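# Move long cardboard box from desk to counter

## Task

Pick up the long cardboard box on the desk and set it down lying on the counter that stands behind the shelving, with no part of it overhanging the counter's edge. The stacked cartons must stay undisturbed. The robot must not topple or finish leaning, or the attempt fails. The box has to rest there by itself at the end; if it stays put only because the robot holds or props it, the goal is not met.

## Robot and tools

Robot: a Rainbow Robotics RB-Y1 on a base with two drive wheels (axle under the base-frame origin) and two rear casters. The base is 0.66 m long and 0.58 m wide, and its front edge lies 0.10 m ahead of the axle. It can only drive forward/back and turn in place, never sideways. Above it sits a folding torso (leg with ankle, knee, hip), a chest carrying a head camera and two 7-joint arms with parallel grippers. Each arm is rated for 3 kg.

Frames: the base frame has its origin on the floor between the drive wheels, x forward, y left, z up. The chest, left_hand and right_hand readings are given in it. A hand point is midway between the finger pads; fingers extend along its -z and close along its x. Printed hand positions can be off, more so at full reach. Odometry is the base frame as it was at scene start; it counts wheel rotation only, so wheel slip looks like travel. Heading runs -3.142 to 3.142, left positive.

execute_actions(actions, cameras): actions is a list holding one action or none. An empty list only reports state and images. An action may contain:
- base: exactly one key. translate_m is a relative drive in metres, -3 to 3, positive forward. rotate_rad is a relative turn in radians, -3.2 to 3.2, positive counter-clockwise seen from above. A base offset is measured from where the last state report placed the base. A move needing more than 8.667 s at top speed is refused.
- joints: a single dict keyed by joint name covering both arms, torso and head together. Every value is an absolute target, not an offset. Ranges (radians unless _m): torso_squat_rad 0 to 1.2 (higher lowers the chest); torso_shift_rad -0.3 to 0.6 (positive pushes hips forward); torso_pitch_rad -0.2 to 1.4 (positive leans forward); torso_yaw_rad -1.5 to 1.5 (positive turns left). Left arm: shoulder_pitch -2.356 to 2.356 (negative raises the arm forward), shoulder_roll 0 to 3.141 (positive lifts outward left), shoulder_yaw -2.094 to 2.094, elbow -2.617 to 0.01 (negative bends), forearm_roll -3.141 to 3.141, wrist_pitch -1.57 to 1.919 (negative tips hand forward), hand_roll -2.705 to 2.705, left_gripper_m 0 to 0.1 m of opening between pads. Right arm uses the same names with right_ prefix and the same ranges, except right_shoulder_roll_rad runs -3.141 to 0 (negative lifts outward right); its yaw and roll signs match the left. head_pan_rad -0.523 to 0.523 (left positive), head_tilt_rad -0.35 to 1.57 (positive looks down). Tolerance counted as done is ±0.02 rad, ±0.004 m for grippers.
- speeds: caps for this action only, translate_m 0.05 to 0.4 m/s, rotate_rad 0.1 to 1.509 rad/s; the top value is the default.
- min_time_s: 0.1 to 8 s, the shortest duration for each arm and head motion.
Motions start together and may finish at different times; no action exceeds 15 s. A joint left unnamed may still be driving to an earlier target. Unknown keys or out-of-range numbers make the whole call rejected with no motion. cameras: a list from head_camera, left_wrist_camera, right_wrist_camera, all; omitted or null means all, [] means none. The pictures line lists image order.

Torso coupling limits: squat + shift <= 1.52; squat - shift + pitch <= 1.57; shift + 0.5 pitch - 0.4 squat <= 0.7; shift + 0.3 pitch - 0.5 squat <= 0.39. Breaking one makes the commanded torso joints stop partway with off_target.

wait(seconds): 0 to 10 s with no new command; returns state and images. zoom_image(camera, region): region [x0, y0, x1, y1] in pixels of that camera's latest full image, origin top-left, at most 504 by 504. read_manual(section) only gives licence text. finished_scene(scene): ends the current scene irreversibly and reports success; call it only once the box rests on its own.

Reading results: base_status and joint_status give each motion's ending. done means reached (for the base, the wheels turned the commanded amount, slip included). off_target: settled short, possibly still pushing. contact_stop: arm or torso met firm resistance. time_out: ran too long. limit_stop_at_<name>: a built-in limit halted it; limit_stop_at_own_body is the self-collision guard acting before contact. stopped_with_arm: torso halted because an arm hit something. After any of these the joint keeps its current position and forgets the old target; a stop in one member of a group (torso joints; each arm's seven joints) halts that whole group. joint command not followed, with a cause line, means an arm's targets were withheld by the arm-collision check; the gripper still moves, and the robot may retry those targets later until new valid ones arrive. on_its_own lists uncommanded parts; held at is the target held, not the position. When something stopped while pressing, first back off in a separate action, arms before torso. Exception: if both hands hold one object and the torso contact-stops right away with nothing in the way, resend every arm joint (not grippers) at its current joint_positions value, then retry the torso. Motor temperatures are listed per arm in joint order; MOTOR HOT appears from 65 °C and an OVER-TEMPERATURE FAULT at 80 °C brakes that arm and halts the call (limit_stop_at_motor_heat); resend targets afterwards. A torque fault (contact torque at a joint's load limit, e.g. 64.4 N m shoulders, 33.1 elbow, 23 wrist joints, load included) freezes the robot for 10 s.

Grasping: to grip, command an opening at least 0.005 m narrower than the object; off_target is then expected.

Things to avoid: the base does not stop when it hits furniture and may keep shoving; the bent leg can stick out past the front edge and may push the robot backward without odometry showing it. Do not let the arms strike or press on each other, fingers included; a hard press ends the run. Heavy loads held far ahead of the wheels can tip the robot over, and nothing stops that. Do not drop, slam or shove the box or bump the stacked cartons; loose objects may occasionally get a brief external nudge, so check the box is settled before ending.

Each tool is called after "Emit:" as name([rows], argument=value, ...), one row to a line, values as JSON.

## Session

Emit:
execute_actions(actions=[])

Scene clock: 0.00 s.
Motor temperatures (°C, as the motors report them): left_arm=[39 34 32 38 39 45 35] | right_arm=[36 35 39 40 44 47 39]
base_odometry: x=+0.000 y=+0.000 heading=+0.000 (m, m, rad; odometry frame)
base_status: not commanded
joint_positions: torso_squat_rad=+0.350 torso_shift_rad=+0.000 torso_pitch_rad=+0.000 torso_yaw_rad=+0.000 left_shoulder_pitch_rad=-0.002 left_shoulder_roll_rad=+0.030 left_shoulder_yaw_rad=-0.043 left_elbow_rad=-0.126 left_forearm_roll_rad=+0.046 left_wrist_pitch_rad=+0.026 left_hand_roll_rad=-0.010 left_gripper_m=+0.100 right_shoulder_pitch_rad=-0.021 right_shoulder_roll_rad=-0.030 right_shoulder_yaw_rad=-0.017 right_elbow_rad=-0.285 right_forearm_roll_rad=-0.044 right_wrist_pitch_rad=+0.008 right_hand_roll_rad=-0.005 right_gripper_m=+0.100 head_pan_rad=-0.001 head_tilt_rad=+0.401
joint_status: not commanded
chest: x=-0.2281 y=+0.0002 z=+1.2475 quat_wxyz=(+1.000, +0.000, +0.000, +0.000) (m; base frame)
left_hand: x=-0.1712 y=+0.2407 z=+0.5646 quat_wxyz=(+0.999, +0.013, -0.051, -0.005) (m; base frame)
right_hand: x=-0.0772 y=-0.2439 z=+0.5785 quat_wxyz=(+0.989, -0.012, -0.148, -0.028) (m; base frame)
pictures: head_camera, left_wrist_camera, right_wrist_camera
Images, in order (width x height): head_camera 896x504, left_wrist_camera 644x364, right_wrist_camera 644x364.

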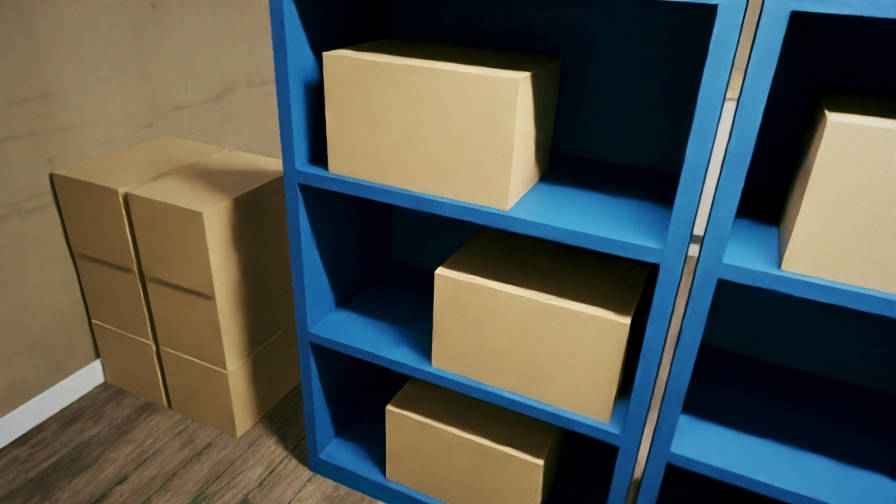

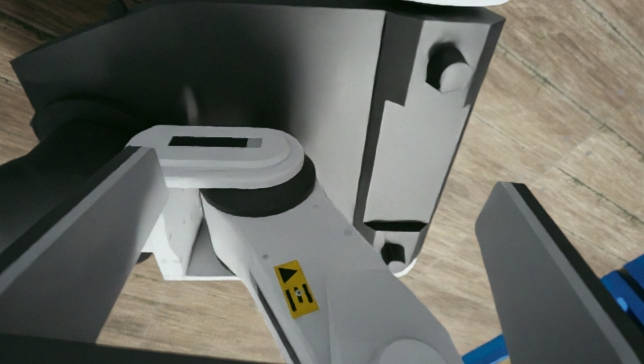

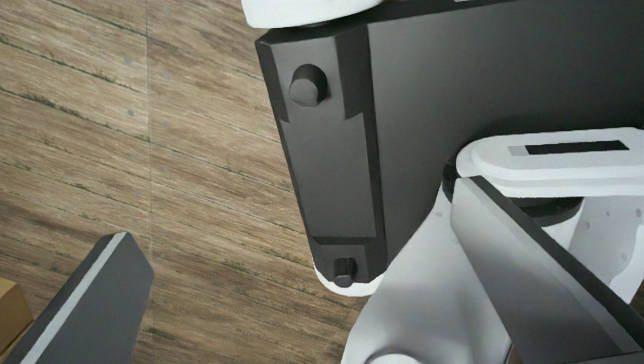

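Look around.

Emit:
execute_actions([
  {"base":{"rotate_rad":-1.3},"joints":{"head_tilt_rad":0.25}},
], cameras=["head_camera"])

Emit:
execute_actions([
  {"base":{"rotate_rad":-1.3}},
], cameras=["head_camera"])

Emit:
execute_actions([
  {"base":{"rotate_rad":-1.3}},
], cameras=["head_camera"])

Emit:
execute_actions([
  {"base":{"rotate_rad":-1.3}},
], cameras=["head_camera"])

Scene clock: 3.73 s.
Motor temperatures (°C, as the motors report them): left_arm=[39 34 32 38 39 45 35] | right_arm=[36 35 39 40 44 47 39]
base_odometry: x=+0.000 y=+0.000 heading=-1.299 (m, m, rad; odometry frame)
base_status: done
joint_positions: torso_squat_rad=+0.350 torso_shift_rad=+0.000 torso_pitch_rad=+0.000 torso_yaw_rad=+0.000 left_shoulder_pitch_rad=-0.002 left_shoulder_roll_rad=+0.030 left_shoulder_yaw_rad=-0.043 left_elbow_rad=-0.126 left_forearm_roll_rad=+0.046 left_wrist_pitch_rad=+0.026 left_hand_roll_rad=-0.010 left_gripper_m=+0.100 right_shoulder_pitch_rad=-0.021 right_shoulder_roll_rad=-0.030 right_shoulder_yaw_rad=-0.017 right_elbow_rad=-0.285 right_forearm_roll_rad=-0.044 right_wrist_pitch_rad=+0.008 right_hand_roll_rad=-0.005 right_gripper_m=+0.100 head_pan_rad=-0.001 head_tilt_rad=+0.250
joint_status: all done
chest: x=-0.2282 y=+0.0002 z=+1.2475 quat_wxyz=(+1.000, +0.000, +0.000, +0.000) (m; base frame)
left_hand: x=-0.1712 y=+0.2407 z=+0.5646 quat_wxyz=(+0.999, +0.013, -0.051, -0.005) (m; base frame)
right_hand: x=-0.0772 y=-0.2439 z=+0.5786 quat_wxyz=(+0.989, -0.012, -0.148, -0.028) (m; base frame)
pictures: head_camera
Images, in order (width x height): head_camera 896x504.

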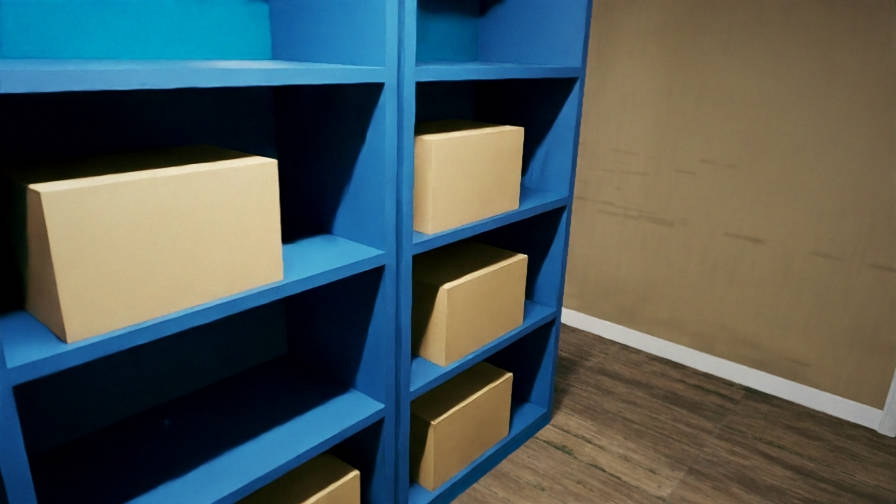

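Scene clock: 7.33 s.
Motor temperatures (°C, as the motors report them): left_arm=[39 34 32 38 39 45 35] | right_arm=[36 35 39 41 44 47 39]
base_odometry: x=+0.000 y=+0.000 heading=-2.599 (m, m, rad; odometry frame)
base_status: done
joint_positions: torso_squat_rad=+0.350 torso_shift_rad=+0.000 torso_pitch_rad=+0.000 torso_yaw_rad=+0.000 left_shoulder_pitch_rad=-0.002 left_shoulder_roll_rad=+0.030 left_shoulder_yaw_rad=-0.043 left_elbow_rad=-0.126 left_forearm_roll_rad=+0.046 left_wrist_pitch_rad=+0.026 left_hand_roll_rad=-0.010 left_gripper_m=+0.100 right_shoulder_pitch_rad=-0.021 right_shoulder_roll_rad=-0.030 right_shoulder_yaw_rad=-0.017 right_elbow_rad=-0.285 right_forearm_roll_rad=-0.044 right_wrist_pitch_rad=+0.008 right_hand_roll_rad=-0.005 right_gripper_m=+0.100 head_pan_rad=-0.001 head_tilt_rad=+0.250
joint_status: not commanded
chest: x=-0.2282 y=+0.0002 z=+1.2475 quat_wxyz=(+1.000, +0.000, +0.000, +0.000) (m; base frame)
left_hand: x=-0.1712 y=+0.2407 z=+0.5646 quat_wxyz=(+0.999, +0.013, -0.051, -0.005) (m; base frame)
right_hand: x=-0.0772 y=-0.2439 z=+0.5786 quat_wxyz=(+0.988, -0.012, -0.148, -0.028) (m; base frame)
pictures: head_camera
Images, in order (width x height): head_camera 896x504.

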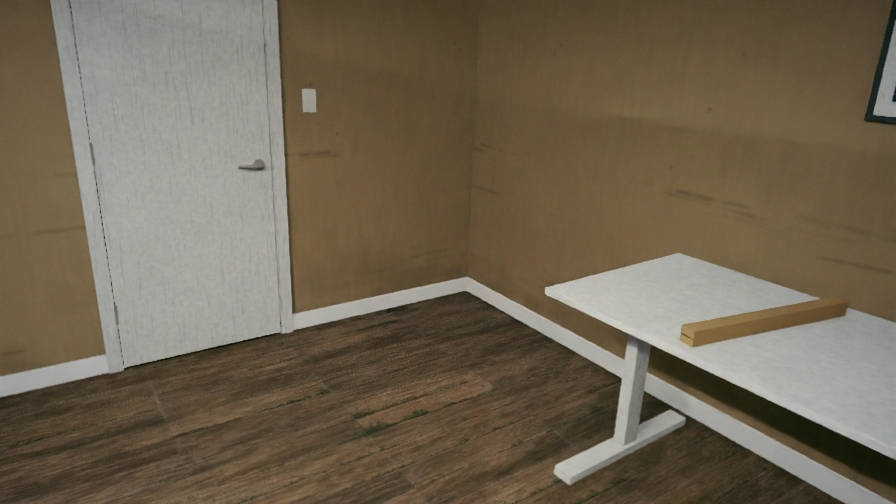

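Scene clock: 10.93 s.
Motor temperatures (°C, as the motors report them): left_arm=[39 34 32 38 39 45 35] | right_arm=[36 35 39 41 44 47 39]
base_odometry: x=+0.000 y=+0.000 heading=+2.385 (m, m, rad; odometry frame)
base_status: done
joint_positions: torso_squat_rad=+0.350 torso_shift_rad=+0.000 torso_pitch_rad=+0.000 torso_yaw_rad=+0.000 left_shoulder_pitch_rad=-0.002 left_shoulder_roll_rad=+0.030 left_shoulder_yaw_rad=-0.043 left_elbow_rad=-0.126 left_forearm_roll_rad=+0.046 left_wrist_pitch_rad=+0.026 left_hand_roll_rad=-0.010 left_gripper_m=+0.100 right_shoulder_pitch_rad=-0.021 right_shoulder_roll_rad=-0.030 right_shoulder_yaw_rad=-0.017 right_elbow_rad=-0.285 right_forearm_roll_rad=-0.044 right_wrist_pitch_rad=+0.008 right_hand_roll_rad=-0.005 right_gripper_m=+0.100 head_pan_rad=-0.001 head_tilt_rad=+0.250
joint_status: not commanded
chest: x=-0.2282 y=+0.0002 z=+1.2475 quat_wxyz=(+1.000, +0.000, +0.000, +0.000) (m; base frame)
left_hand: x=-0.1712 y=+0.2407 z=+0.5646 quat_wxyz=(+0.999, +0.013, -0.051, -0.005) (m; base frame)
right_hand: x=-0.0772 y=-0.2439 z=+0.5786 quat_wxyz=(+0.988, -0.012, -0.148, -0.028) (m; base frame)
pictures: head_camera
Images, in order (width x height): head_camera 896x504.

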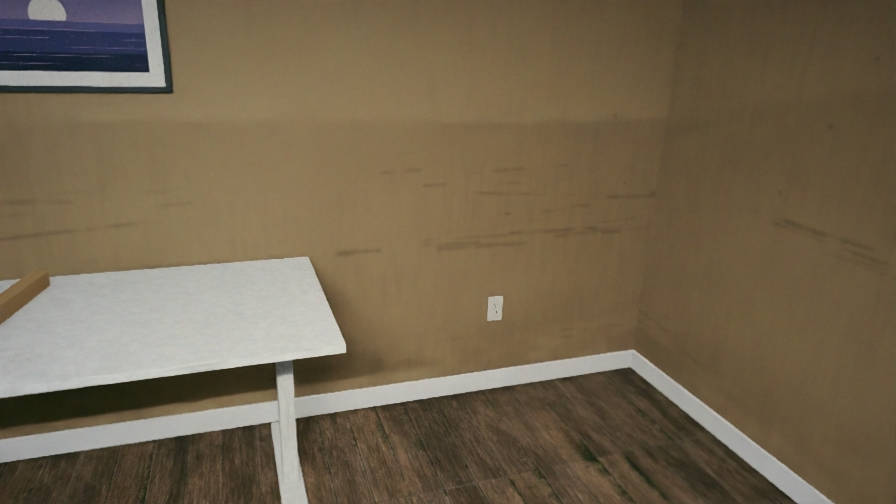

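Scene clock: 14.53 s.
Motor temperatures (°C, as the motors report them): left_arm=[39 34 32 38 39 45 35] | right_arm=[36 35 39 41 44 47 39]
base_odometry: x=+0.000 y=+0.000 heading=+1.086 (m, m, rad; odometry frame)
base_status: done
joint_positions: torso_squat_rad=+0.350 torso_shift_rad=+0.000 torso_pitch_rad=+0.000 torso_yaw_rad=+0.000 left_shoulder_pitch_rad=-0.002 left_shoulder_roll_rad=+0.030 left_shoulder_yaw_rad=-0.043 left_elbow_rad=-0.126 left_forearm_roll_rad=+0.046 left_wrist_pitch_rad=+0.026 left_hand_roll_rad=-0.010 left_gripper_m=+0.100 right_shoulder_pitch_rad=-0.021 right_shoulder_roll_rad=-0.030 right_shoulder_yaw_rad=-0.017 right_elbow_rad=-0.285 right_forearm_roll_rad=-0.044 right_wrist_pitch_rad=+0.008 right_hand_roll_rad=-0.005 right_gripper_m=+0.100 head_pan_rad=-0.001 head_tilt_rad=+0.250
joint_status: not commanded
chest: x=-0.2282 y=+0.0002 z=+1.2475 quat_wxyz=(+1.000, +0.000, +0.000, +0.000) (m; base frame)
left_hand: x=-0.1712 y=+0.2407 z=+0.5646 quat_wxyz=(+0.999, +0.013, -0.051, -0.005) (m; base frame)
right_hand: x=-0.0772 y=-0.2439 z=+0.5786 quat_wxyz=(+0.988, -0.012, -0.148, -0.028) (m; base frame)
pictures: head_camera
Images, in order (width x height): head_camera 896x504.

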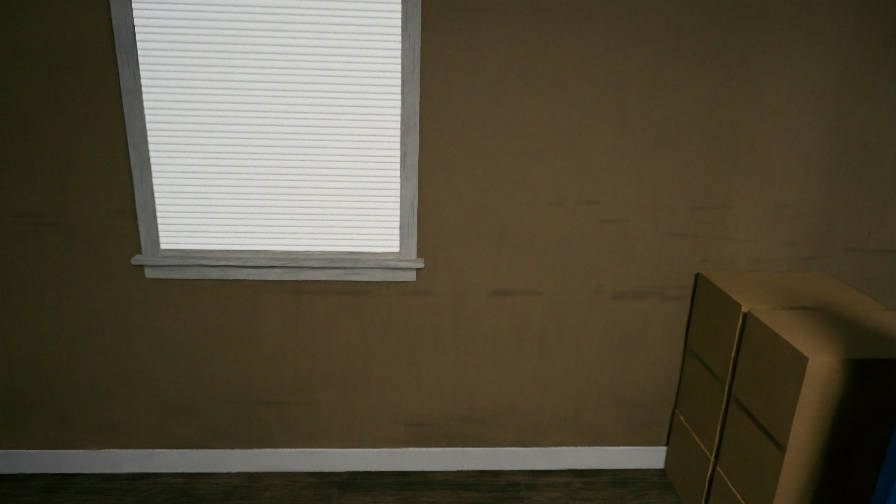

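Emit:
execute_actions([
  {"base":{"rotate_rad":2.1},"joints":{"head_tilt_rad":0.5}},
], cameras=[])

Emit:
execute_actions([
  {"base":{"translate_m":0.7},"joints":{"right_shoulder_pitch_rad":0.3,"right_elbow_rad":-2.0,"left_shoulder_pitch_rad":0.3,"left_elbow_rad":-2.0}},
], cameras=["head_camera"])

Scene clock: 19.40 s.
Motor temperatures (°C, as the motors report them): left_arm=[39 34 32 38 39 45 35] | right_arm=[36 35 39 41 44 47 39]
base_odometry: x=+0.000 y=+0.000 heading=-3.098 (m, m, rad; odometry frame)
base_status: done
joint_positions: torso_squat_rad=+0.350 torso_shift_rad=+0.000 torso_pitch_rad=+0.000 torso_yaw_rad=+0.000 left_shoulder_pitch_rad=-0.002 left_shoulder_roll_rad=+0.030 left_shoulder_yaw_rad=-0.043 left_elbow_rad=-0.126 left_forearm_roll_rad=+0.046 left_wrist_pitch_rad=+0.026 left_hand_roll_rad=-0.010 left_gripper_m=+0.100 right_shoulder_pitch_rad=-0.021 right_shoulder_roll_rad=-0.030 right_shoulder_yaw_rad=-0.017 right_elbow_rad=-0.285 right_forearm_roll_rad=-0.044 right_wrist_pitch_rad=+0.008 right_hand_roll_rad=-0.005 right_gripper_m=+0.100 head_pan_rad=-0.001 head_tilt_rad=+0.500
joint_status: all done
chest: x=-0.2282 y=+0.0001 z=+1.2475 quat_wxyz=(+1.000, +0.000, +0.000, +0.000) (m; base frame)
left_hand: x=-0.1712 y=+0.2407 z=+0.5646 quat_wxyz=(+0.999, +0.013, -0.051, -0.005) (m; base frame)
right_hand: x=-0.0772 y=-0.2439 z=+0.5786 quat_wxyz=(+0.988, -0.012, -0.148, -0.028) (m; base frame)
pictures: none
No camera images: the call's "cameras" was empty. Leave "cameras" out to get every camera's image.

Scene clock: 22.70 s.
Motor temperatures (°C, as the motors report them): left_arm=[39 34 32 38 39 45 35] | right_arm=[36 35 39 41 44 47 39]
base_odometry: x=-0.699 y=-0.031 heading=-3.098 (m, m, rad; odometry frame)
base_status: done
joint_positions: torso_squat_rad=+0.350 torso_shift_rad=+0.000 torso_pitch_rad=+0.000 torso_yaw_rad=+0.000 left_shoulder_pitch_rad=+0.300 left_shoulder_roll_rad=+0.030 left_shoulder_yaw_rad=-0.043 left_elbow_rad=-2.000 left_forearm_roll_rad=+0.046 left_wrist_pitch_rad=+0.026 left_hand_roll_rad=-0.010 left_gripper_m=+0.100 right_shoulder_pitch_rad=+0.300 right_shoulder_roll_rad=-0.030 right_shoulder_yaw_rad=-0.017 right_elbow_rad=-2.000 right_forearm_roll_rad=-0.044 right_wrist_pitch_rad=+0.008 right_hand_roll_rad=-0.005 right_gripper_m=+0.100 head_pan_rad=-0.001 head_tilt_rad=+0.500
joint_status: all done
chest: x=-0.2281 y=+0.0001 z=+1.2475 quat_wxyz=(+1.000, +0.000, +0.000, +0.000) (m; base frame)
left_hand: x=+0.2103 y=+0.2499 z=+1.0882 quat_wxyz=(+0.663, +0.016, -0.748, +0.017) (m; base frame)
right_hand: x=+0.2074 y=-0.2791 z=+1.0934 quat_wxyz=(+0.655, -0.038, -0.754, -0.034) (m; base frame)
pictures: head_camera
Images, in order (width x height): head_camera 896x504.

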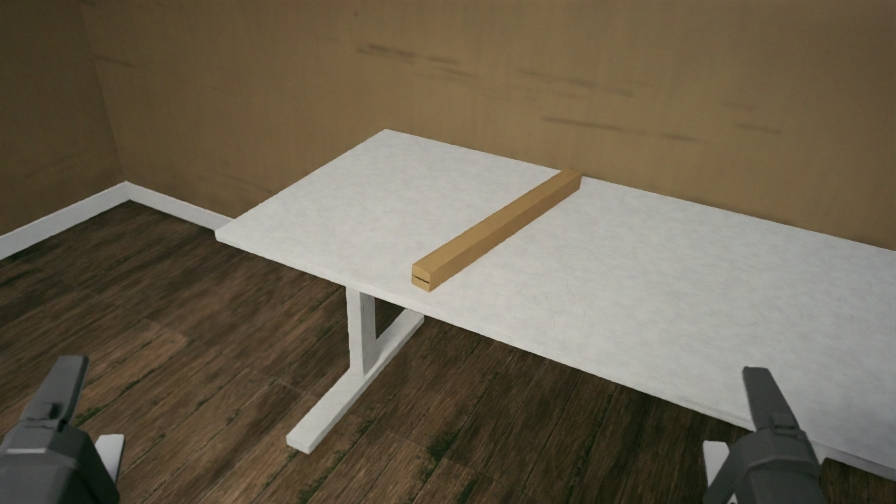

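Emit:
execute_actions([
  {"base":{"rotate_rad":0.517}},
], cameras=[])

Emit:
execute_actions([
  {"base":{"translate_m":1.015}},
], cameras=[])

Emit:
execute_actions([
  {"base":{"rotate_rad":-1.18},"joints":{"head_tilt_rad":0.8}},
], cameras=["head_camera"])

Scene clock: 25.43 s.
Motor temperatures (°C, as the motors report them): left_arm=[39 34 32 38 39 45 35] | right_arm=[36 35 39 41 44 47 39]
base_odometry: x=-0.699 y=-0.031 heading=-2.581 (m, m, rad; odometry frame)
base_status: done
joint_positions: torso_squat_rad=+0.350 torso_shift_rad=+0.000 torso_pitch_rad=+0.000 torso_yaw_rad=+0.000 left_shoulder_pitch_rad=+0.300 left_shoulder_roll_rad=+0.030 left_shoulder_yaw_rad=-0.043 left_elbow_rad=-2.000 left_forearm_roll_rad=+0.046 left_wrist_pitch_rad=+0.026 left_hand_roll_rad=-0.010 left_gripper_m=+0.100 right_shoulder_pitch_rad=+0.300 right_shoulder_roll_rad=-0.030 right_shoulder_yaw_rad=-0.017 right_elbow_rad=-2.000 right_forearm_roll_rad=-0.044 right_wrist_pitch_rad=+0.008 right_hand_roll_rad=-0.005 right_gripper_m=+0.100 head_pan_rad=-0.001 head_tilt_rad=+0.500
joint_status: not commanded
chest: x=-0.2281 y=+0.0001 z=+1.2475 quat_wxyz=(+1.000, +0.000, +0.000, +0.000) (m; base frame)
left_hand: x=+0.2103 y=+0.2499 z=+1.0881 quat_wxyz=(+0.663, +0.016, -0.748, +0.017) (m; base frame)
right_hand: x=+0.2074 y=-0.2791 z=+1.0934 quat_wxyz=(+0.655, -0.038, -0.754, -0.034) (m; base frame)
pictures: none
No camera images: the call's "cameras" was empty. Leave "cameras" out to get every camera's image.

Scene clock: 30.27 s.
Motor temperatures (°C, as the motors report them): left_arm=[39 34 32 38 39 45 35] | right_arm=[36 35 39 41 44 47 39]
base_odometry: x=-1.558 y=-0.570 heading=-2.583 (m, m, rad; odometry frame)
base_status: done
joint_positions: torso_squat_rad=+0.350 torso_shift_rad=+0.000 torso_pitch_rad=+0.000 torso_yaw_rad=+0.000 left_shoulder_pitch_rad=+0.300 left_shoulder_roll_rad=+0.031 left_shoulder_yaw_rad=-0.043 left_elbow_rad=-2.000 left_forearm_roll_rad=+0.046 left_wrist_pitch_rad=+0.026 left_hand_roll_rad=-0.010 left_gripper_m=+0.100 right_shoulder_pitch_rad=+0.300 right_shoulder_roll_rad=-0.030 right_shoulder_yaw_rad=-0.018 right_elbow_rad=-2.000 right_forearm_roll_rad=-0.044 right_wrist_pitch_rad=+0.008 right_hand_roll_rad=-0.005 right_gripper_m=+0.100 head_pan_rad=-0.001 head_tilt_rad=+0.500
joint_status: not commanded
chest: x=-0.2281 y=+0.0001 z=+1.2475 quat_wxyz=(+1.000, +0.000, +0.000, +0.000) (m; base frame)
left_hand: x=+0.2103 y=+0.2499 z=+1.0881 quat_wxyz=(+0.663, +0.016, -0.748, +0.016) (m; base frame)
right_hand: x=+0.2073 y=-0.2792 z=+1.0933 quat_wxyz=(+0.655, -0.039, -0.754, -0.034) (m; base frame)
pictures: none
No camera images: the call's "cameras" was empty. Leave "cameras" out to get every camera's image.

Scene clock: 33.70 s.
Motor temperatures (°C, as the motors report them): left_arm=[39 34 32 38 39 45 35] | right_arm=[36 35 39 41 44 47 39]
base_odometry: x=-1.558 y=-0.570 heading=+2.520 (m, m, rad; odometry frame)
base_status: done
joint_positions: torso_squat_rad=+0.350 torso_shift_rad=+0.000 torso_pitch_rad=+0.000 torso_yaw_rad=+0.000 left_shoulder_pitch_rad=+0.300 left_shoulder_roll_rad=+0.031 left_shoulder_yaw_rad=-0.043 left_elbow_rad=-2.000 left_forearm_roll_rad=+0.046 left_wrist_pitch_rad=+0.026 left_hand_roll_rad=-0.010 left_gripper_m=+0.100 right_shoulder_pitch_rad=+0.300 right_shoulder_roll_rad=-0.030 right_shoulder_yaw_rad=-0.018 right_elbow_rad=-2.000 right_forearm_roll_rad=-0.044 right_wrist_pitch_rad=+0.008 right_hand_roll_rad=-0.005 right_gripper_m=+0.100 head_pan_rad=-0.001 head_tilt_rad=+0.800
joint_status: all done
chest: x=-0.2281 y=+0.0002 z=+1.2475 quat_wxyz=(+1.000, +0.000, +0.000, +0.000) (m; base frame)
left_hand: x=+0.2103 y=+0.2500 z=+1.0881 quat_wxyz=(+0.663, +0.016, -0.748, +0.017) (m; base frame)
right_hand: x=+0.2073 y=-0.2792 z=+1.0933 quat_wxyz=(+0.655, -0.039, -0.754, -0.034) (m; base frame)
pictures: head_camera
Images, in order (width x height): head_camera 896x504.

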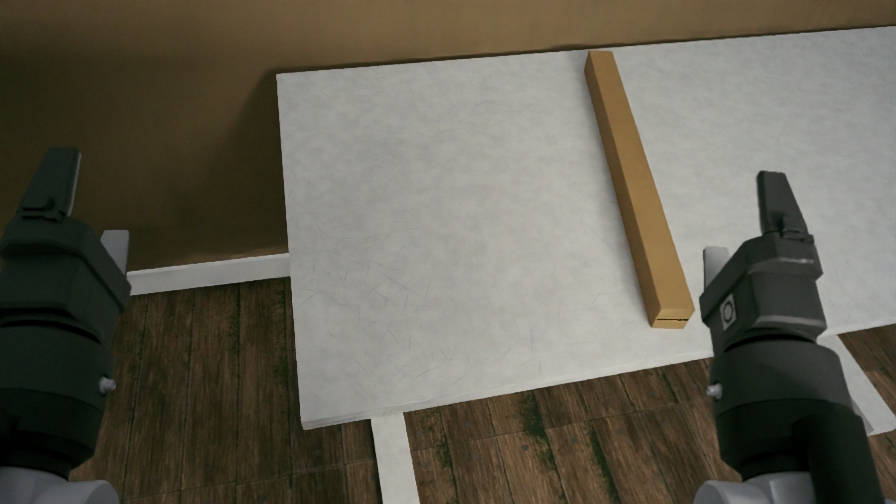

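Emit:
execute_actions([
  {"base":{"rotate_rad":0.24}},
], cameras=[])

Emit:
execute_actions([
  {"base":{"translate_m":-0.3}},
], cameras=[])

Emit:
execute_actions([
  {"base":{"rotate_rad":-0.31},"joints":{"right_shoulder_pitch_rad":-0.6,"right_elbow_rad":-1.9,"right_hand_roll_rad":1.57,"right_shoulder_roll_rad":0,"right_shoulder_yaw_rad":0,"right_forearm_roll_rad":0}},
], cameras=[])

Emit:
execute_actions([
  {"base":{"translate_m":0.42},"joints":{"torso_shift_rad":0.1,"torso_pitch_rad":0.5,"head_tilt_rad":0.6}},
], cameras=["head_camera","right_wrist_camera"])

Scene clock: 36.03 s.
Motor temperatures (°C, as the motors report them): left_arm=[39 34 32 38 39 45 35] | right_arm=[36 35 39 41 44 47 39]
base_odometry: x=-1.558 y=-0.570 heading=+2.760 (m, m, rad; odometry frame)
base_status: done
joint_positions: torso_squat_rad=+0.350 torso_shift_rad=+0.000 torso_pitch_rad=+0.000 torso_yaw_rad=+0.000 left_shoulder_pitch_rad=+0.300 left_shoulder_roll_rad=+0.031 left_shoulder_yaw_rad=-0.043 left_elbow_rad=-2.000 left_forearm_roll_rad=+0.046 left_wrist_pitch_rad=+0.026 left_hand_roll_rad=-0.010 left_gripper_m=+0.100 right_shoulder_pitch_rad=+0.300 right_shoulder_roll_rad=-0.030 right_shoulder_yaw_rad=-0.018 right_elbow_rad=-2.000 right_forearm_roll_rad=-0.044 right_wrist_pitch_rad=+0.008 right_hand_roll_rad=-0.005 right_gripper_m=+0.100 head_pan_rad=-0.001 head_tilt_rad=+0.800
joint_status: not commanded
chest: x=-0.2281 y=+0.0001 z=+1.2475 quat_wxyz=(+1.000, +0.000, +0.000, +0.000) (m; base frame)
left_hand: x=+0.2103 y=+0.2499 z=+1.0881 quat_wxyz=(+0.663, +0.016, -0.748, +0.016) (m; base frame)
right_hand: x=+0.2073 y=-0.2792 z=+1.0933 quat_wxyz=(+0.655, -0.039, -0.754, -0.034) (m; base frame)
pictures: none
No camera images: the call's "cameras" was empty. Leave "cameras" out to get every camera's image.

Scene clock: 38.53 s.
Motor temperatures (°C, as the motors report them): left_arm=[39 34 32 38 39 45 35] | right_arm=[36 35 39 41 44 47 39]
base_odometry: x=-1.280 y=-0.682 heading=+2.758 (m, m, rad; odometry frame)
base_status: done
joint_positions: torso_squat_rad=+0.350 torso_shift_rad=+0.000 torso_pitch_rad=+0.000 torso_yaw_rad=+0.000 left_shoulder_pitch_rad=+0.300 left_shoulder_roll_rad=+0.031 left_shoulder_yaw_rad=-0.043 left_elbow_rad=-2.000 left_forearm_roll_rad=+0.046 left_wrist_pitch_rad=+0.026 left_hand_roll_rad=-0.010 left_gripper_m=+0.100 right_shoulder_pitch_rad=+0.300 right_shoulder_roll_rad=-0.030 right_shoulder_yaw_rad=-0.018 right_elbow_rad=-2.000 right_forearm_roll_rad=-0.044 right_wrist_pitch_rad=+0.008 right_hand_roll_rad=-0.005 right_gripper_m=+0.100 head_pan_rad=-0.001 head_tilt_rad=+0.800
joint_status: not commanded
chest: x=-0.2282 y=+0.0001 z=+1.2475 quat_wxyz=(+1.000, +0.000, +0.000, +0.000) (m; base frame)
left_hand: x=+0.2102 y=+0.2500 z=+1.0881 quat_wxyz=(+0.663, +0.016, -0.748, +0.016) (m; base frame)
right_hand: x=+0.2073 y=-0.2792 z=+1.0933 quat_wxyz=(+0.655, -0.039, -0.754, -0.034) (m; base frame)
pictures: none
No camera images: the call's "cameras" was empty. Leave "cameras" out to get every camera's image.

Scene clock: 40.47 s.
Motor temperatures (°C, as the motors report them): left_arm=[39 34 32 38 39 45 35] | right_arm=[36 35 39 41 44 47 39]
base_odometry: x=-1.280 y=-0.682 heading=+2.448 (m, m, rad; odometry frame)
base_status: done
joint_positions: torso_squat_rad=+0.350 torso_shift_rad=+0.000 torso_pitch_rad=+0.000 torso_yaw_rad=+0.000 left_shoulder_pitch_rad=+0.300 left_shoulder_roll_rad=+0.031 left_shoulder_yaw_rad=-0.043 left_elbow_rad=-2.000 left_forearm_roll_rad=+0.046 left_wrist_pitch_rad=+0.026 left_hand_roll_rad=-0.010 left_gripper_m=+0.100 right_shoulder_pitch_rad=-0.600 right_shoulder_roll_rad=+0.000 right_shoulder_yaw_rad=+0.000 right_elbow_rad=-1.900 right_forearm_roll_rad=+0.000 right_wrist_pitch_rad=+0.008 right_hand_roll_rad=+1.570 right_gripper_m=+0.100 head_pan_rad=-0.001 head_tilt_rad=+0.800
joint_status: all done
chest: x=-0.2282 y=+0.0002 z=+1.2475 quat_wxyz=(+1.000, +0.000, +0.000, +0.000) (m; base frame)
left_hand: x=+0.2102 y=+0.2500 z=+1.0881 quat_wxyz=(+0.663, +0.016, -0.748, +0.017) (m; base frame)
right_hand: x=+0.2657 y=-0.1147 z=+1.4672 quat_wxyz=(+0.194, -0.605, -0.721, +0.278) (m; base frame)
pictures: none
No camera images: the call's "cameras" was empty. Leave "cameras" out to get every camera's image.

Scene clock: 42.90 s.
Motor temperatures (°C, as the motors report them): left_arm=[39 34 32 38 39 45 35] | right_arm=[36 35 39 41 44 47 39]
base_odometry: x=-1.603 y=-0.414 heading=+2.448 (m, m, rad; odometry frame)
base_status: done
joint_positions: torso_squat_rad=+0.350 torso_shift_rad=+0.100 torso_pitch_rad=+0.500 torso_yaw_rad=+0.000 left_shoulder_pitch_rad=+0.300 left_shoulder_roll_rad=+0.031 left_shoulder_yaw_rad=-0.043 left_elbow_rad=-2.000 left_forearm_roll_rad=+0.046 left_wrist_pitch_rad=+0.026 left_hand_roll_rad=-0.010 left_gripper_m=+0.100 right_shoulder_pitch_rad=-0.600 right_shoulder_roll_rad=+0.000 right_shoulder_yaw_rad=+0.000 right_elbow_rad=-1.900 right_forearm_roll_rad=+0.000 right_wrist_pitch_rad=+0.008 right_hand_roll_rad=+1.570 right_gripper_m=+0.100 head_pan_rad=-0.001 head_tilt_rad=+0.600
joint_status: all done
chest: x=-0.0139 y=+0.0002 z=+1.2063 quat_wxyz=(+0.969, +0.000, +0.247, +0.000) (m; base frame)
left_hand: x=+0.2945 y=+0.2499 z=+0.8563 quat_wxyz=(+0.828, +0.020, -0.561, +0.012) (m; base frame)
right_hand: x=+0.5249 y=-0.1147 z=+1.1623 quat_wxyz=(+0.367, -0.517, -0.650, +0.419) (m; base frame)
pictures: head_camera, right_wrist_camera
Images, in order (width x height): head_camera 896x504, right_wrist_camera 644x364.

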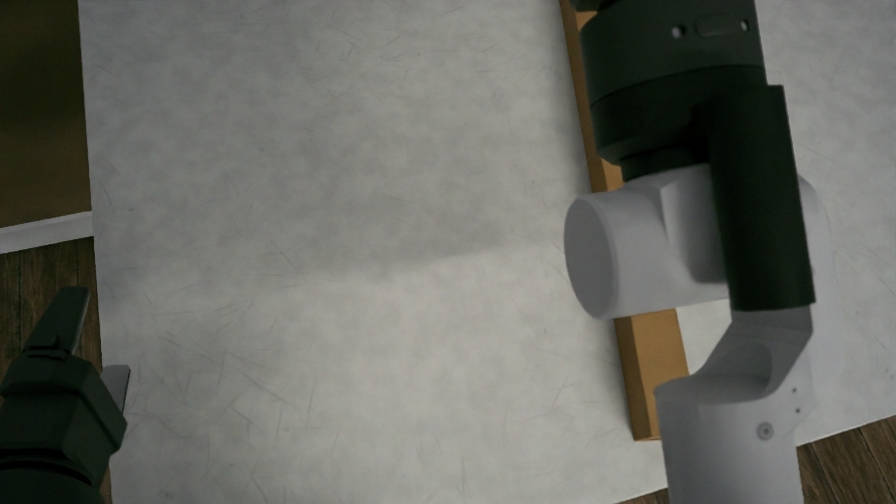

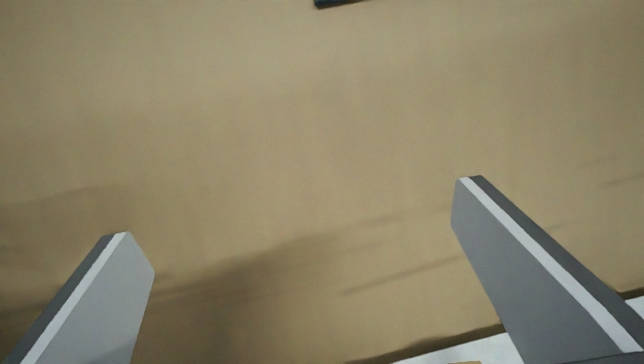

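Emit:
execute_actions([
  {"joints":{"right_shoulder_pitch_rad":-0.8,"right_shoulder_roll_rad":-0.1,"right_elbow_rad":-1.457,"right_wrist_pitch_rad":1.2,"left_shoulder_pitch_rad":0.3,"left_elbow_rad":-2.4,"head_tilt_rad":0.4}},
], cameras=["head_camera","right_wrist_camera"])

Scene clock: 44.53 s.
Motor temperatures (°C, as the motors report them): left_arm=[39 34 32 38 39 45 35] | right_arm=[36 35 39 41 44 47 39]
base_odometry: x=-1.603 y=-0.414 heading=+2.448 (m, m, rad; odometry frame)
base_status: not commanded
joint_positions: torso_squat_rad=+0.350 torso_shift_rad=+0.100 torso_pitch_rad=+0.500 torso_yaw_rad=+0.000 left_shoulder_pitch_rad=+0.300 left_shoulder_roll_rad=+0.031 left_shoulder_yaw_rad=-0.043 left_elbow_rad=-2.400 left_forearm_roll_rad=+0.046 left_wrist_pitch_rad=+0.026 left_hand_roll_rad=-0.010 left_gripper_m=+0.100 right_shoulder_pitch_rad=-0.800 right_shoulder_roll_rad=-0.100 right_shoulder_yaw_rad=+0.000 right_elbow_rad=-1.457 right_forearm_roll_rad=+0.000 right_wrist_pitch_rad=+1.200 right_hand_roll_rad=+1.570 right_gripper_m=+0.100 head_pan_rad=-0.001 head_tilt_rad=+0.400
joint_status: all done
chest: x=-0.0140 y=+0.0002 z=+1.2063 quat_wxyz=(+0.969, +0.000, +0.247, +0.000) (m; base frame)
left_hand: x=+0.3389 y=+0.2414 z=+1.0449 quat_wxyz=(+0.700, +0.016, -0.714, +0.004) (m; base frame)
right_hand: x=+0.4908 y=-0.1360 z=+0.8253 quat_wxyz=(+0.591, -0.182, -0.182, +0.765) (m; base frame)
pictures: head_camera, right_wrist_camera
Images, in order (width x height): head_camera 896x504, right_wrist_camera 644x364.

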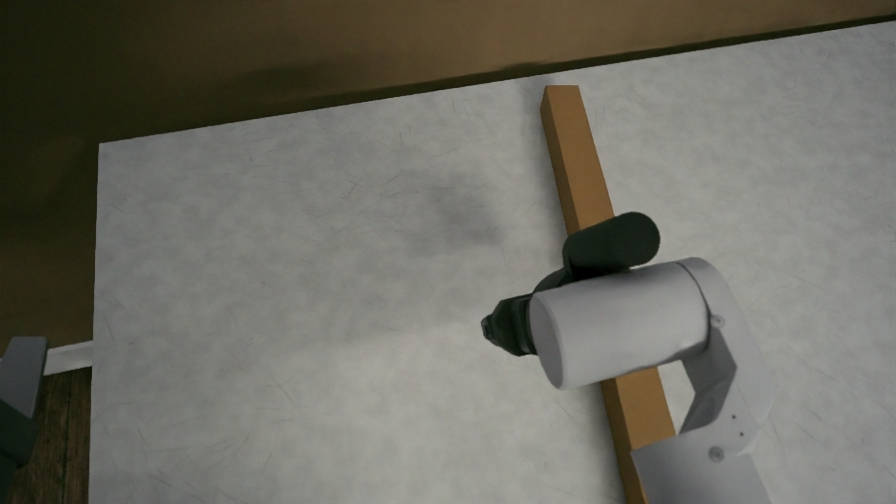

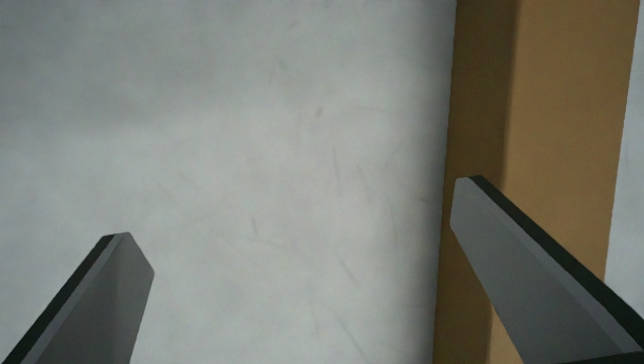

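Emit:
execute_actions([
  {"joints":{"right_shoulder_pitch_rad":-1.0}},
], cameras=[])

Emit:
execute_actions([
  {"joints":{"right_shoulder_yaw_rad":-0.3}},
], cameras=["head_camera","right_wrist_camera"])

Scene clock: 45.43 s.
Motor temperatures (°C, as the motors report them): left_arm=[39 34 32 38 39 45 35] | right_arm=[36 35 39 41 44 47 39]
base_odometry: x=-1.603 y=-0.414 heading=+2.448 (m, m, rad; odometry frame)
base_status: not commanded
joint_positions: torso_squat_rad=+0.350 torso_shift_rad=+0.100 torso_pitch_rad=+0.500 torso_yaw_rad=+0.000 left_shoulder_pitch_rad=+0.300 left_shoulder_roll_rad=+0.031 left_shoulder_yaw_rad=-0.043 left_elbow_rad=-2.400 left_forearm_roll_rad=+0.046 left_wrist_pitch_rad=+0.026 left_hand_roll_rad=-0.010 left_gripper_m=+0.100 right_shoulder_pitch_rad=-1.000 right_shoulder_roll_rad=-0.100 right_shoulder_yaw_rad=+0.000 right_elbow_rad=-1.457 right_forearm_roll_rad=+0.000 right_wrist_pitch_rad=+1.200 right_hand_roll_rad=+1.570 right_gripper_m=+0.100 head_pan_rad=-0.001 head_tilt_rad=+0.400
joint_status: all done
chest: x=-0.0140 y=+0.0002 z=+1.2063 quat_wxyz=(+0.969, +0.000, +0.247, +0.000) (m; base frame)
left_hand: x=+0.3389 y=+0.2414 z=+1.0449 quat_wxyz=(+0.700, +0.016, -0.714, +0.004) (m; base frame)
right_hand: x=+0.5604 y=-0.0925 z=+0.9235 quat_wxyz=(+0.551, -0.238, -0.255, +0.758) (m; base frame)
pictures: none
No camera images: the call's "cameras" was empty. Leave "cameras" out to get every camera's image.

Scene clock: 46.43 s.
Motor temperatures (°C, as the motors report them): left_arm=[39 34 32 38 39 45 35] | right_arm=[36 35 39 41 44 47 39]
base_odometry: x=-1.603 y=-0.414 heading=+2.448 (m, m, rad; odometry frame)
base_status: not commanded
joint_positions: torso_squat_rad=+0.350 torso_shift_rad=+0.100 torso_pitch_rad=+0.500 torso_yaw_rad=+0.000 left_shoulder_pitch_rad=+0.300 left_shoulder_roll_rad=+0.031 left_shoulder_yaw_rad=-0.043 left_elbow_rad=-2.400 left_forearm_roll_rad=+0.046 left_wrist_pitch_rad=+0.026 left_hand_roll_rad=-0.010 left_gripper_m=+0.100 right_shoulder_pitch_rad=-1.000 right_shoulder_roll_rad=-0.100 right_shoulder_yaw_rad=-0.300 right_elbow_rad=-1.457 right_forearm_roll_rad=+0.000 right_wrist_pitch_rad=+1.200 right_hand_roll_rad=+1.570 right_gripper_m=+0.100 head_pan_rad=-0.001 head_tilt_rad=+0.400
joint_status: all done
chest: x=-0.0140 y=+0.0001 z=+1.2063 quat_wxyz=(+0.969, +0.000, +0.247, +0.000) (m; base frame)
left_hand: x=+0.3389 y=+0.2414 z=+1.0449 quat_wxyz=(+0.700, +0.016, -0.714, +0.004) (m; base frame)
right_hand: x=+0.5757 y=-0.1932 z=+0.9251 quat_wxyz=(+0.664, -0.228, -0.265, +0.661) (m; base frame)
pictures: head_camera, right_wrist_camera
Images, in order (width x height): head_camera 896x504, right_wrist_camera 644x364.

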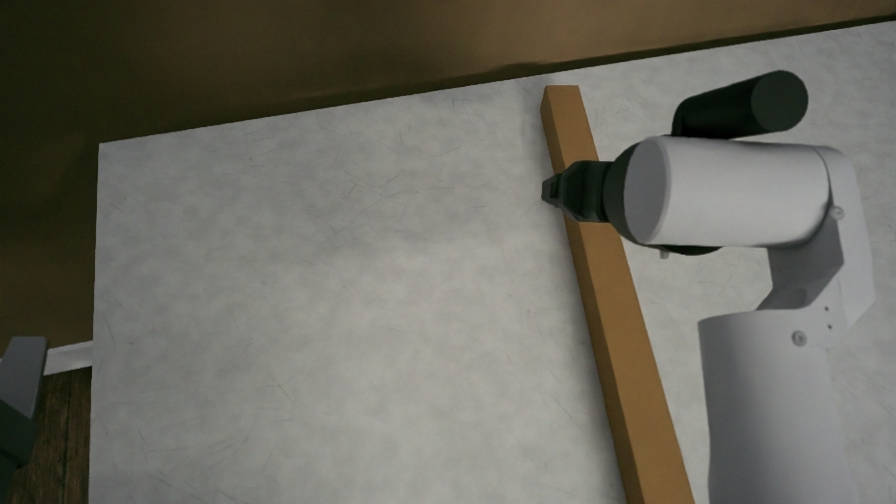

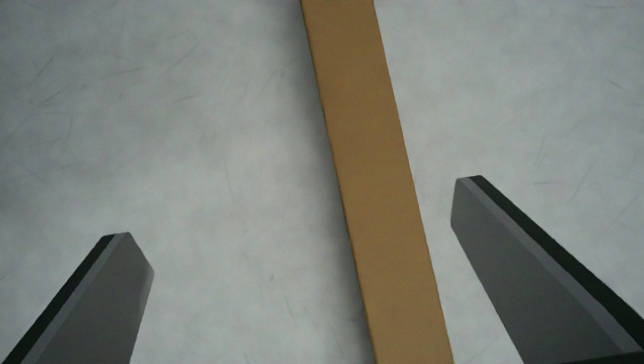

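Emit:
execute_actions([
  {"base":{"translate_m":0.1},"joints":{"right_shoulder_yaw_rad":-0.37,"torso_pitch_rad":0.6}},
], cameras=["head_camera","right_wrist_camera"])

Scene clock: 48.17 s.
Motor temperatures (°C, as the motors report them): left_arm=[39 34 32 38 39 45 35] | right_arm=[36 35 39 41 44 47 39]
base_odometry: x=-1.680 y=-0.350 heading=+2.448 (m, m, rad; odometry frame)
base_status: done
joint_positions: torso_squat_rad=+0.350 torso_shift_rad=+0.100 torso_pitch_rad=+0.600 torso_yaw_rad=+0.000 left_shoulder_pitch_rad=+0.300 left_shoulder_roll_rad=+0.031 left_shoulder_yaw_rad=-0.043 left_elbow_rad=-2.400 left_forearm_roll_rad=+0.046 left_wrist_pitch_rad=+0.026 left_hand_roll_rad=-0.010 left_gripper_m=+0.100 right_shoulder_pitch_rad=-1.000 right_shoulder_roll_rad=-0.100 right_shoulder_yaw_rad=-0.370 right_elbow_rad=-1.457 right_forearm_roll_rad=+0.000 right_wrist_pitch_rad=+1.200 right_hand_roll_rad=+1.570 right_gripper_m=+0.100 head_pan_rad=-0.001 head_tilt_rad=+0.400
joint_status: all done
chest: x=+0.0123 y=+0.0001 z=+1.1902 quat_wxyz=(+0.955, +0.000, +0.296, +0.000) (m; base frame)
left_hand: x=+0.3474 y=+0.2414 z=+0.9943 quat_wxyz=(+0.735, +0.016, -0.678, +0.003) (m; base frame)
right_hand: x=+0.5705 y=-0.2169 z=+0.8500 quat_wxyz=(+0.700, -0.192, -0.232, +0.647) (m; base frame)
pictures: head_camera, right_wrist_camera
Images, in order (width x height): head_camera 896x504, right_wrist_camera 644x364.

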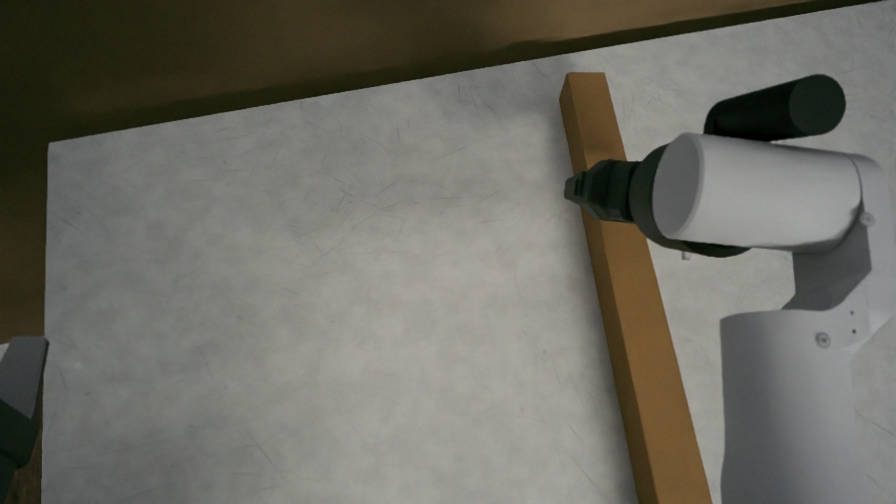

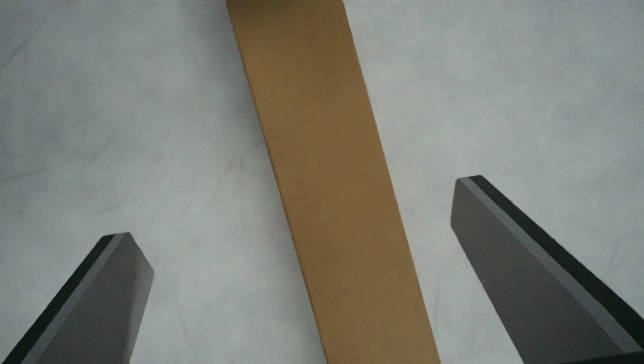

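Emit:
execute_actions([
  {"joints":{"right_shoulder_yaw_rad":-0.43,"torso_pitch_rad":0.66}},
], cameras=["head_camera","right_wrist_camera"])

Scene clock: 49.23 s.
Motor temperatures (°C, as the motors report them): left_arm=[39 34 32 38 39 45 35] | right_arm=[36 35 39 41 44 47 39]
base_odometry: x=-1.680 y=-0.350 heading=+2.448 (m, m, rad; odometry frame)
base_status: not commanded
joint_positions: torso_squat_rad=+0.350 torso_shift_rad=+0.100 torso_pitch_rad=+0.660 torso_yaw_rad=+0.000 left_shoulder_pitch_rad=+0.300 left_shoulder_roll_rad=+0.031 left_shoulder_yaw_rad=-0.043 left_elbow_rad=-2.400 left_forearm_roll_rad=+0.046 left_wrist_pitch_rad=+0.026 left_hand_roll_rad=-0.010 left_gripper_m=+0.100 right_shoulder_pitch_rad=-1.000 right_shoulder_roll_rad=-0.100 right_shoulder_yaw_rad=-0.430 right_elbow_rad=-1.457 right_forearm_roll_rad=+0.000 right_wrist_pitch_rad=+1.200 right_hand_roll_rad=+1.570 right_gripper_m=+0.100 head_pan_rad=-0.001 head_tilt_rad=+0.400
joint_status: all done
chest: x=+0.0273 y=+0.0001 z=+1.1792 quat_wxyz=(+0.946, +0.000, +0.324, +0.000) (m; base frame)
left_hand: x=+0.3500 y=+0.2413 z=+0.9636 quat_wxyz=(+0.755, +0.016, -0.656, +0.002) (m; base frame)
right_hand: x=+0.5624 y=-0.2372 z=+0.8046 quat_wxyz=(+0.727, -0.172, -0.211, +0.630) (m; base frame)
pictures: head_camera, right_wrist_camera
Images, in order (width x height): head_camera 896x504, right_wrist_camera 644x364.

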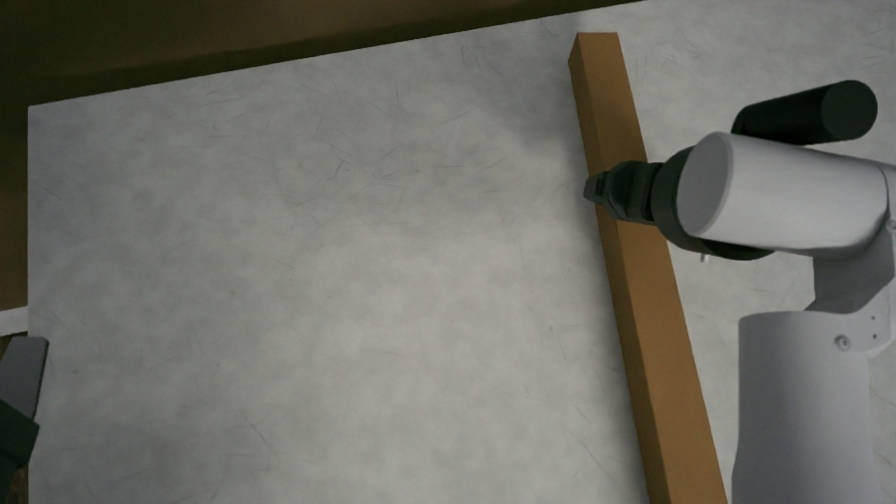

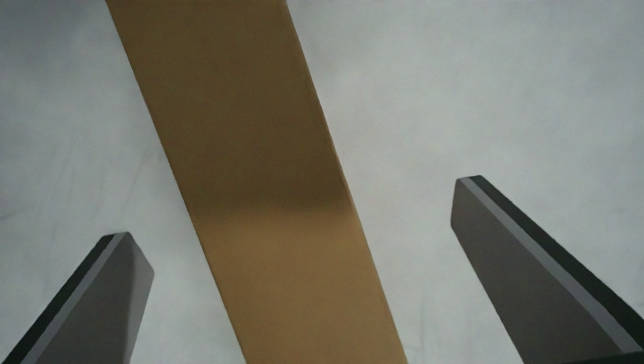

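Emit:
execute_actions([
  {"joints":{"torso_pitch_rad":0.71}},
], cameras=["right_wrist_camera"])

Emit:
execute_actions([
  {"joints":{"right_gripper_m":0.04}},
], cameras=["right_wrist_camera"])

Emit:
execute_actions([
  {"joints":{"torso_pitch_rad":0.5}},
], cameras=["right_wrist_camera","head_camera"])

Scene clock: 50.23 s.
Motor temperatures (°C, as the motors report them): left_arm=[39 34 32 38 39 45 35] | right_arm=[36 35 39 41 44 47 39]
base_odometry: x=-1.680 y=-0.350 heading=+2.448 (m, m, rad; odometry frame)
base_status: not commanded
joint_positions: torso_squat_rad=+0.350 torso_shift_rad=+0.100 torso_pitch_rad=+0.710 torso_yaw_rad=+0.000 left_shoulder_pitch_rad=+0.300 left_shoulder_roll_rad=+0.031 left_shoulder_yaw_rad=-0.043 left_elbow_rad=-2.400 left_forearm_roll_rad=+0.046 left_wrist_pitch_rad=+0.026 left_hand_roll_rad=-0.010 left_gripper_m=+0.100 right_shoulder_pitch_rad=-1.000 right_shoulder_roll_rad=-0.100 right_shoulder_yaw_rad=-0.430 right_elbow_rad=-1.457 right_forearm_roll_rad=+0.000 right_wrist_pitch_rad=+1.200 right_hand_roll_rad=+1.570 right_gripper_m=+0.100 head_pan_rad=-0.001 head_tilt_rad=+0.400
joint_status: all done
chest: x=+0.0393 y=+0.0001 z=+1.1694 quat_wxyz=(+0.938, +0.000, +0.348, +0.000) (m; base frame)
left_hand: x=+0.3508 y=+0.2413 z=+0.9380 quat_wxyz=(+0.771, +0.016, -0.637, +0.002) (m; base frame)
right_hand: x=+0.5549 y=-0.2372 z=+0.7685 quat_wxyz=(+0.732, -0.156, -0.192, +0.634) (m; base frame)
pictures: right_wrist_camera
Images, in order (width x height): right_wrist_camera 644x364.

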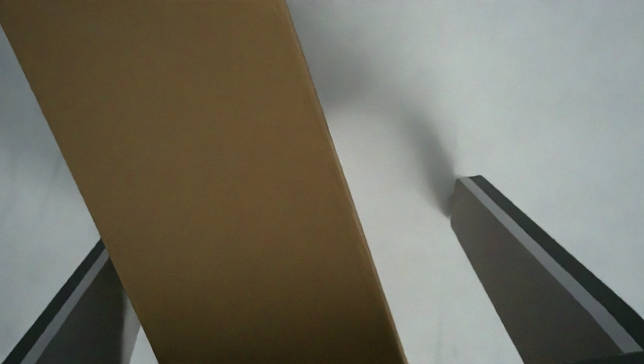

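Scene clock: 51.33 s.
Motor temperatures (°C, as the motors report them): left_arm=[39 34 32 38 39 45 35] | right_arm=[36 35 39 41 44 47 39]
base_odometry: x=-1.680 y=-0.350 heading=+2.448 (m, m, rad; odometry frame)
base_status: not commanded
joint_positions: torso_squat_rad=+0.350 torso_shift_rad=+0.100 torso_pitch_rad=+0.710 torso_yaw_rad=+0.000 left_shoulder_pitch_rad=+0.300 left_shoulder_roll_rad=+0.031 left_shoulder_yaw_rad=-0.043 left_elbow_rad=-2.400 left_forearm_roll_rad=+0.046 left_wrist_pitch_rad=+0.026 left_hand_roll_rad=-0.010 left_gripper_m=+0.100 right_shoulder_pitch_rad=-1.000 right_shoulder_roll_rad=-0.100 right_shoulder_yaw_rad=-0.430 right_elbow_rad=-1.457 right_forearm_roll_rad=+0.000 right_wrist_pitch_rad=+1.200 right_hand_roll_rad=+1.570 right_gripper_m=+0.055 head_pan_rad=-0.001 head_tilt_rad=+0.400
joint_status: right_gripper_m off_target (ended at +0.055, target +0.040)
chest: x=+0.0393 y=+0.0001 z=+1.1694 quat_wxyz=(+0.938, +0.000, +0.348, +0.000) (m; base frame)
left_hand: x=+0.3508 y=+0.2413 z=+0.9380 quat_wxyz=(+0.771, +0.016, -0.637, +0.002) (m; base frame)
right_hand: x=+0.5550 y=-0.2372 z=+0.7686 quat_wxyz=(+0.732, -0.156, -0.193, +0.634) (m; base frame)
pictures: right_wrist_camera
Images, in order (width x height): right_wrist_camera 644x364.

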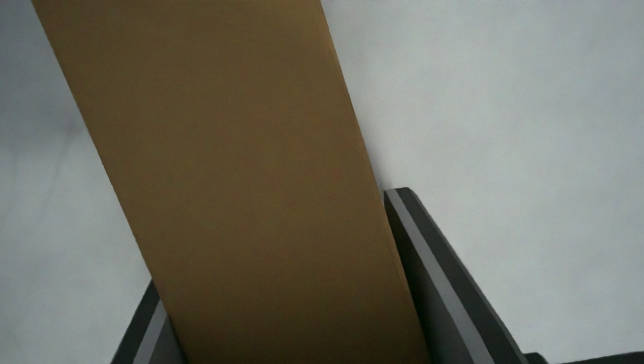

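Scene clock: 52.87 s.
Motor temperatures (°C, as the motors report them): left_arm=[39 34 32 38 39 45 35] | right_arm=[36 35 39 41 44 47 39]
base_odometry: x=-1.680 y=-0.350 heading=+2.448 (m, m, rad; odometry frame)
base_status: not commanded
joint_positions: torso_squat_rad=+0.350 torso_shift_rad=+0.100 torso_pitch_rad=+0.500 torso_yaw_rad=+0.000 left_shoulder_pitch_rad=+0.300 left_shoulder_roll_rad=+0.031 left_shoulder_yaw_rad=-0.043 left_elbow_rad=-2.400 left_forearm_roll_rad=+0.046 left_wrist_pitch_rad=+0.026 left_hand_roll_rad=-0.010 left_gripper_m=+0.100 right_shoulder_pitch_rad=-1.000 right_shoulder_roll_rad=-0.100 right_shoulder_yaw_rad=-0.430 right_elbow_rad=-1.457 right_forearm_roll_rad=+0.000 right_wrist_pitch_rad=+1.200 right_hand_roll_rad=+1.570 right_gripper_m=+0.055 head_pan_rad=-0.001 head_tilt_rad=+0.400
joint_status: all done
chest: x=-0.0141 y=+0.0001 z=+1.2063 quat_wxyz=(+0.969, +0.000, +0.247, +0.000) (m; base frame)
left_hand: x=+0.3388 y=+0.2414 z=+1.0449 quat_wxyz=(+0.700, +0.016, -0.714, +0.004) (m; base frame)
right_hand: x=+0.5739 y=-0.2372 z=+0.9218 quat_wxyz=(+0.708, -0.222, -0.268, +0.615) (m; base frame)
pictures: head_camera, right_wrist_camera
Images, in order (width x height): head_camera 896x504, right_wrist_camera 644x364.

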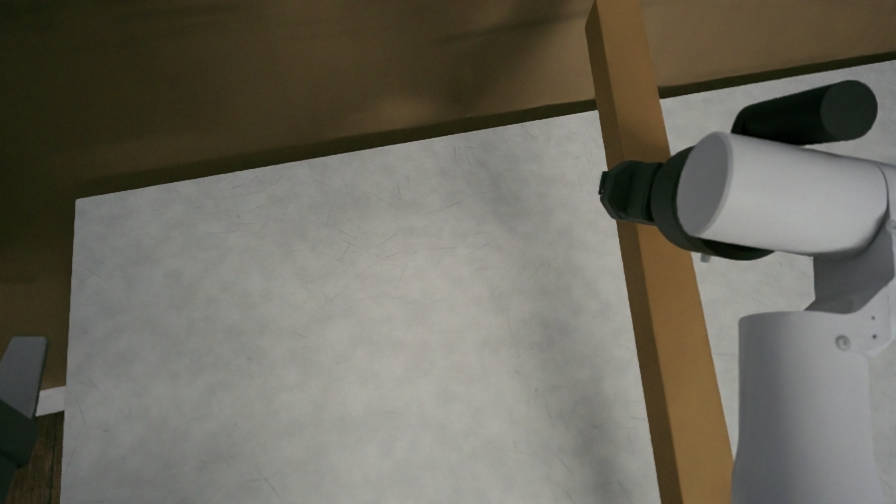

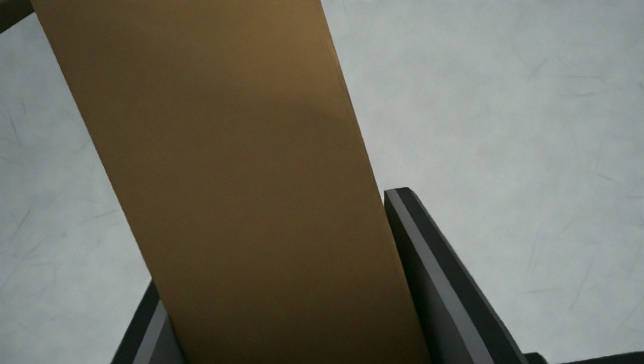

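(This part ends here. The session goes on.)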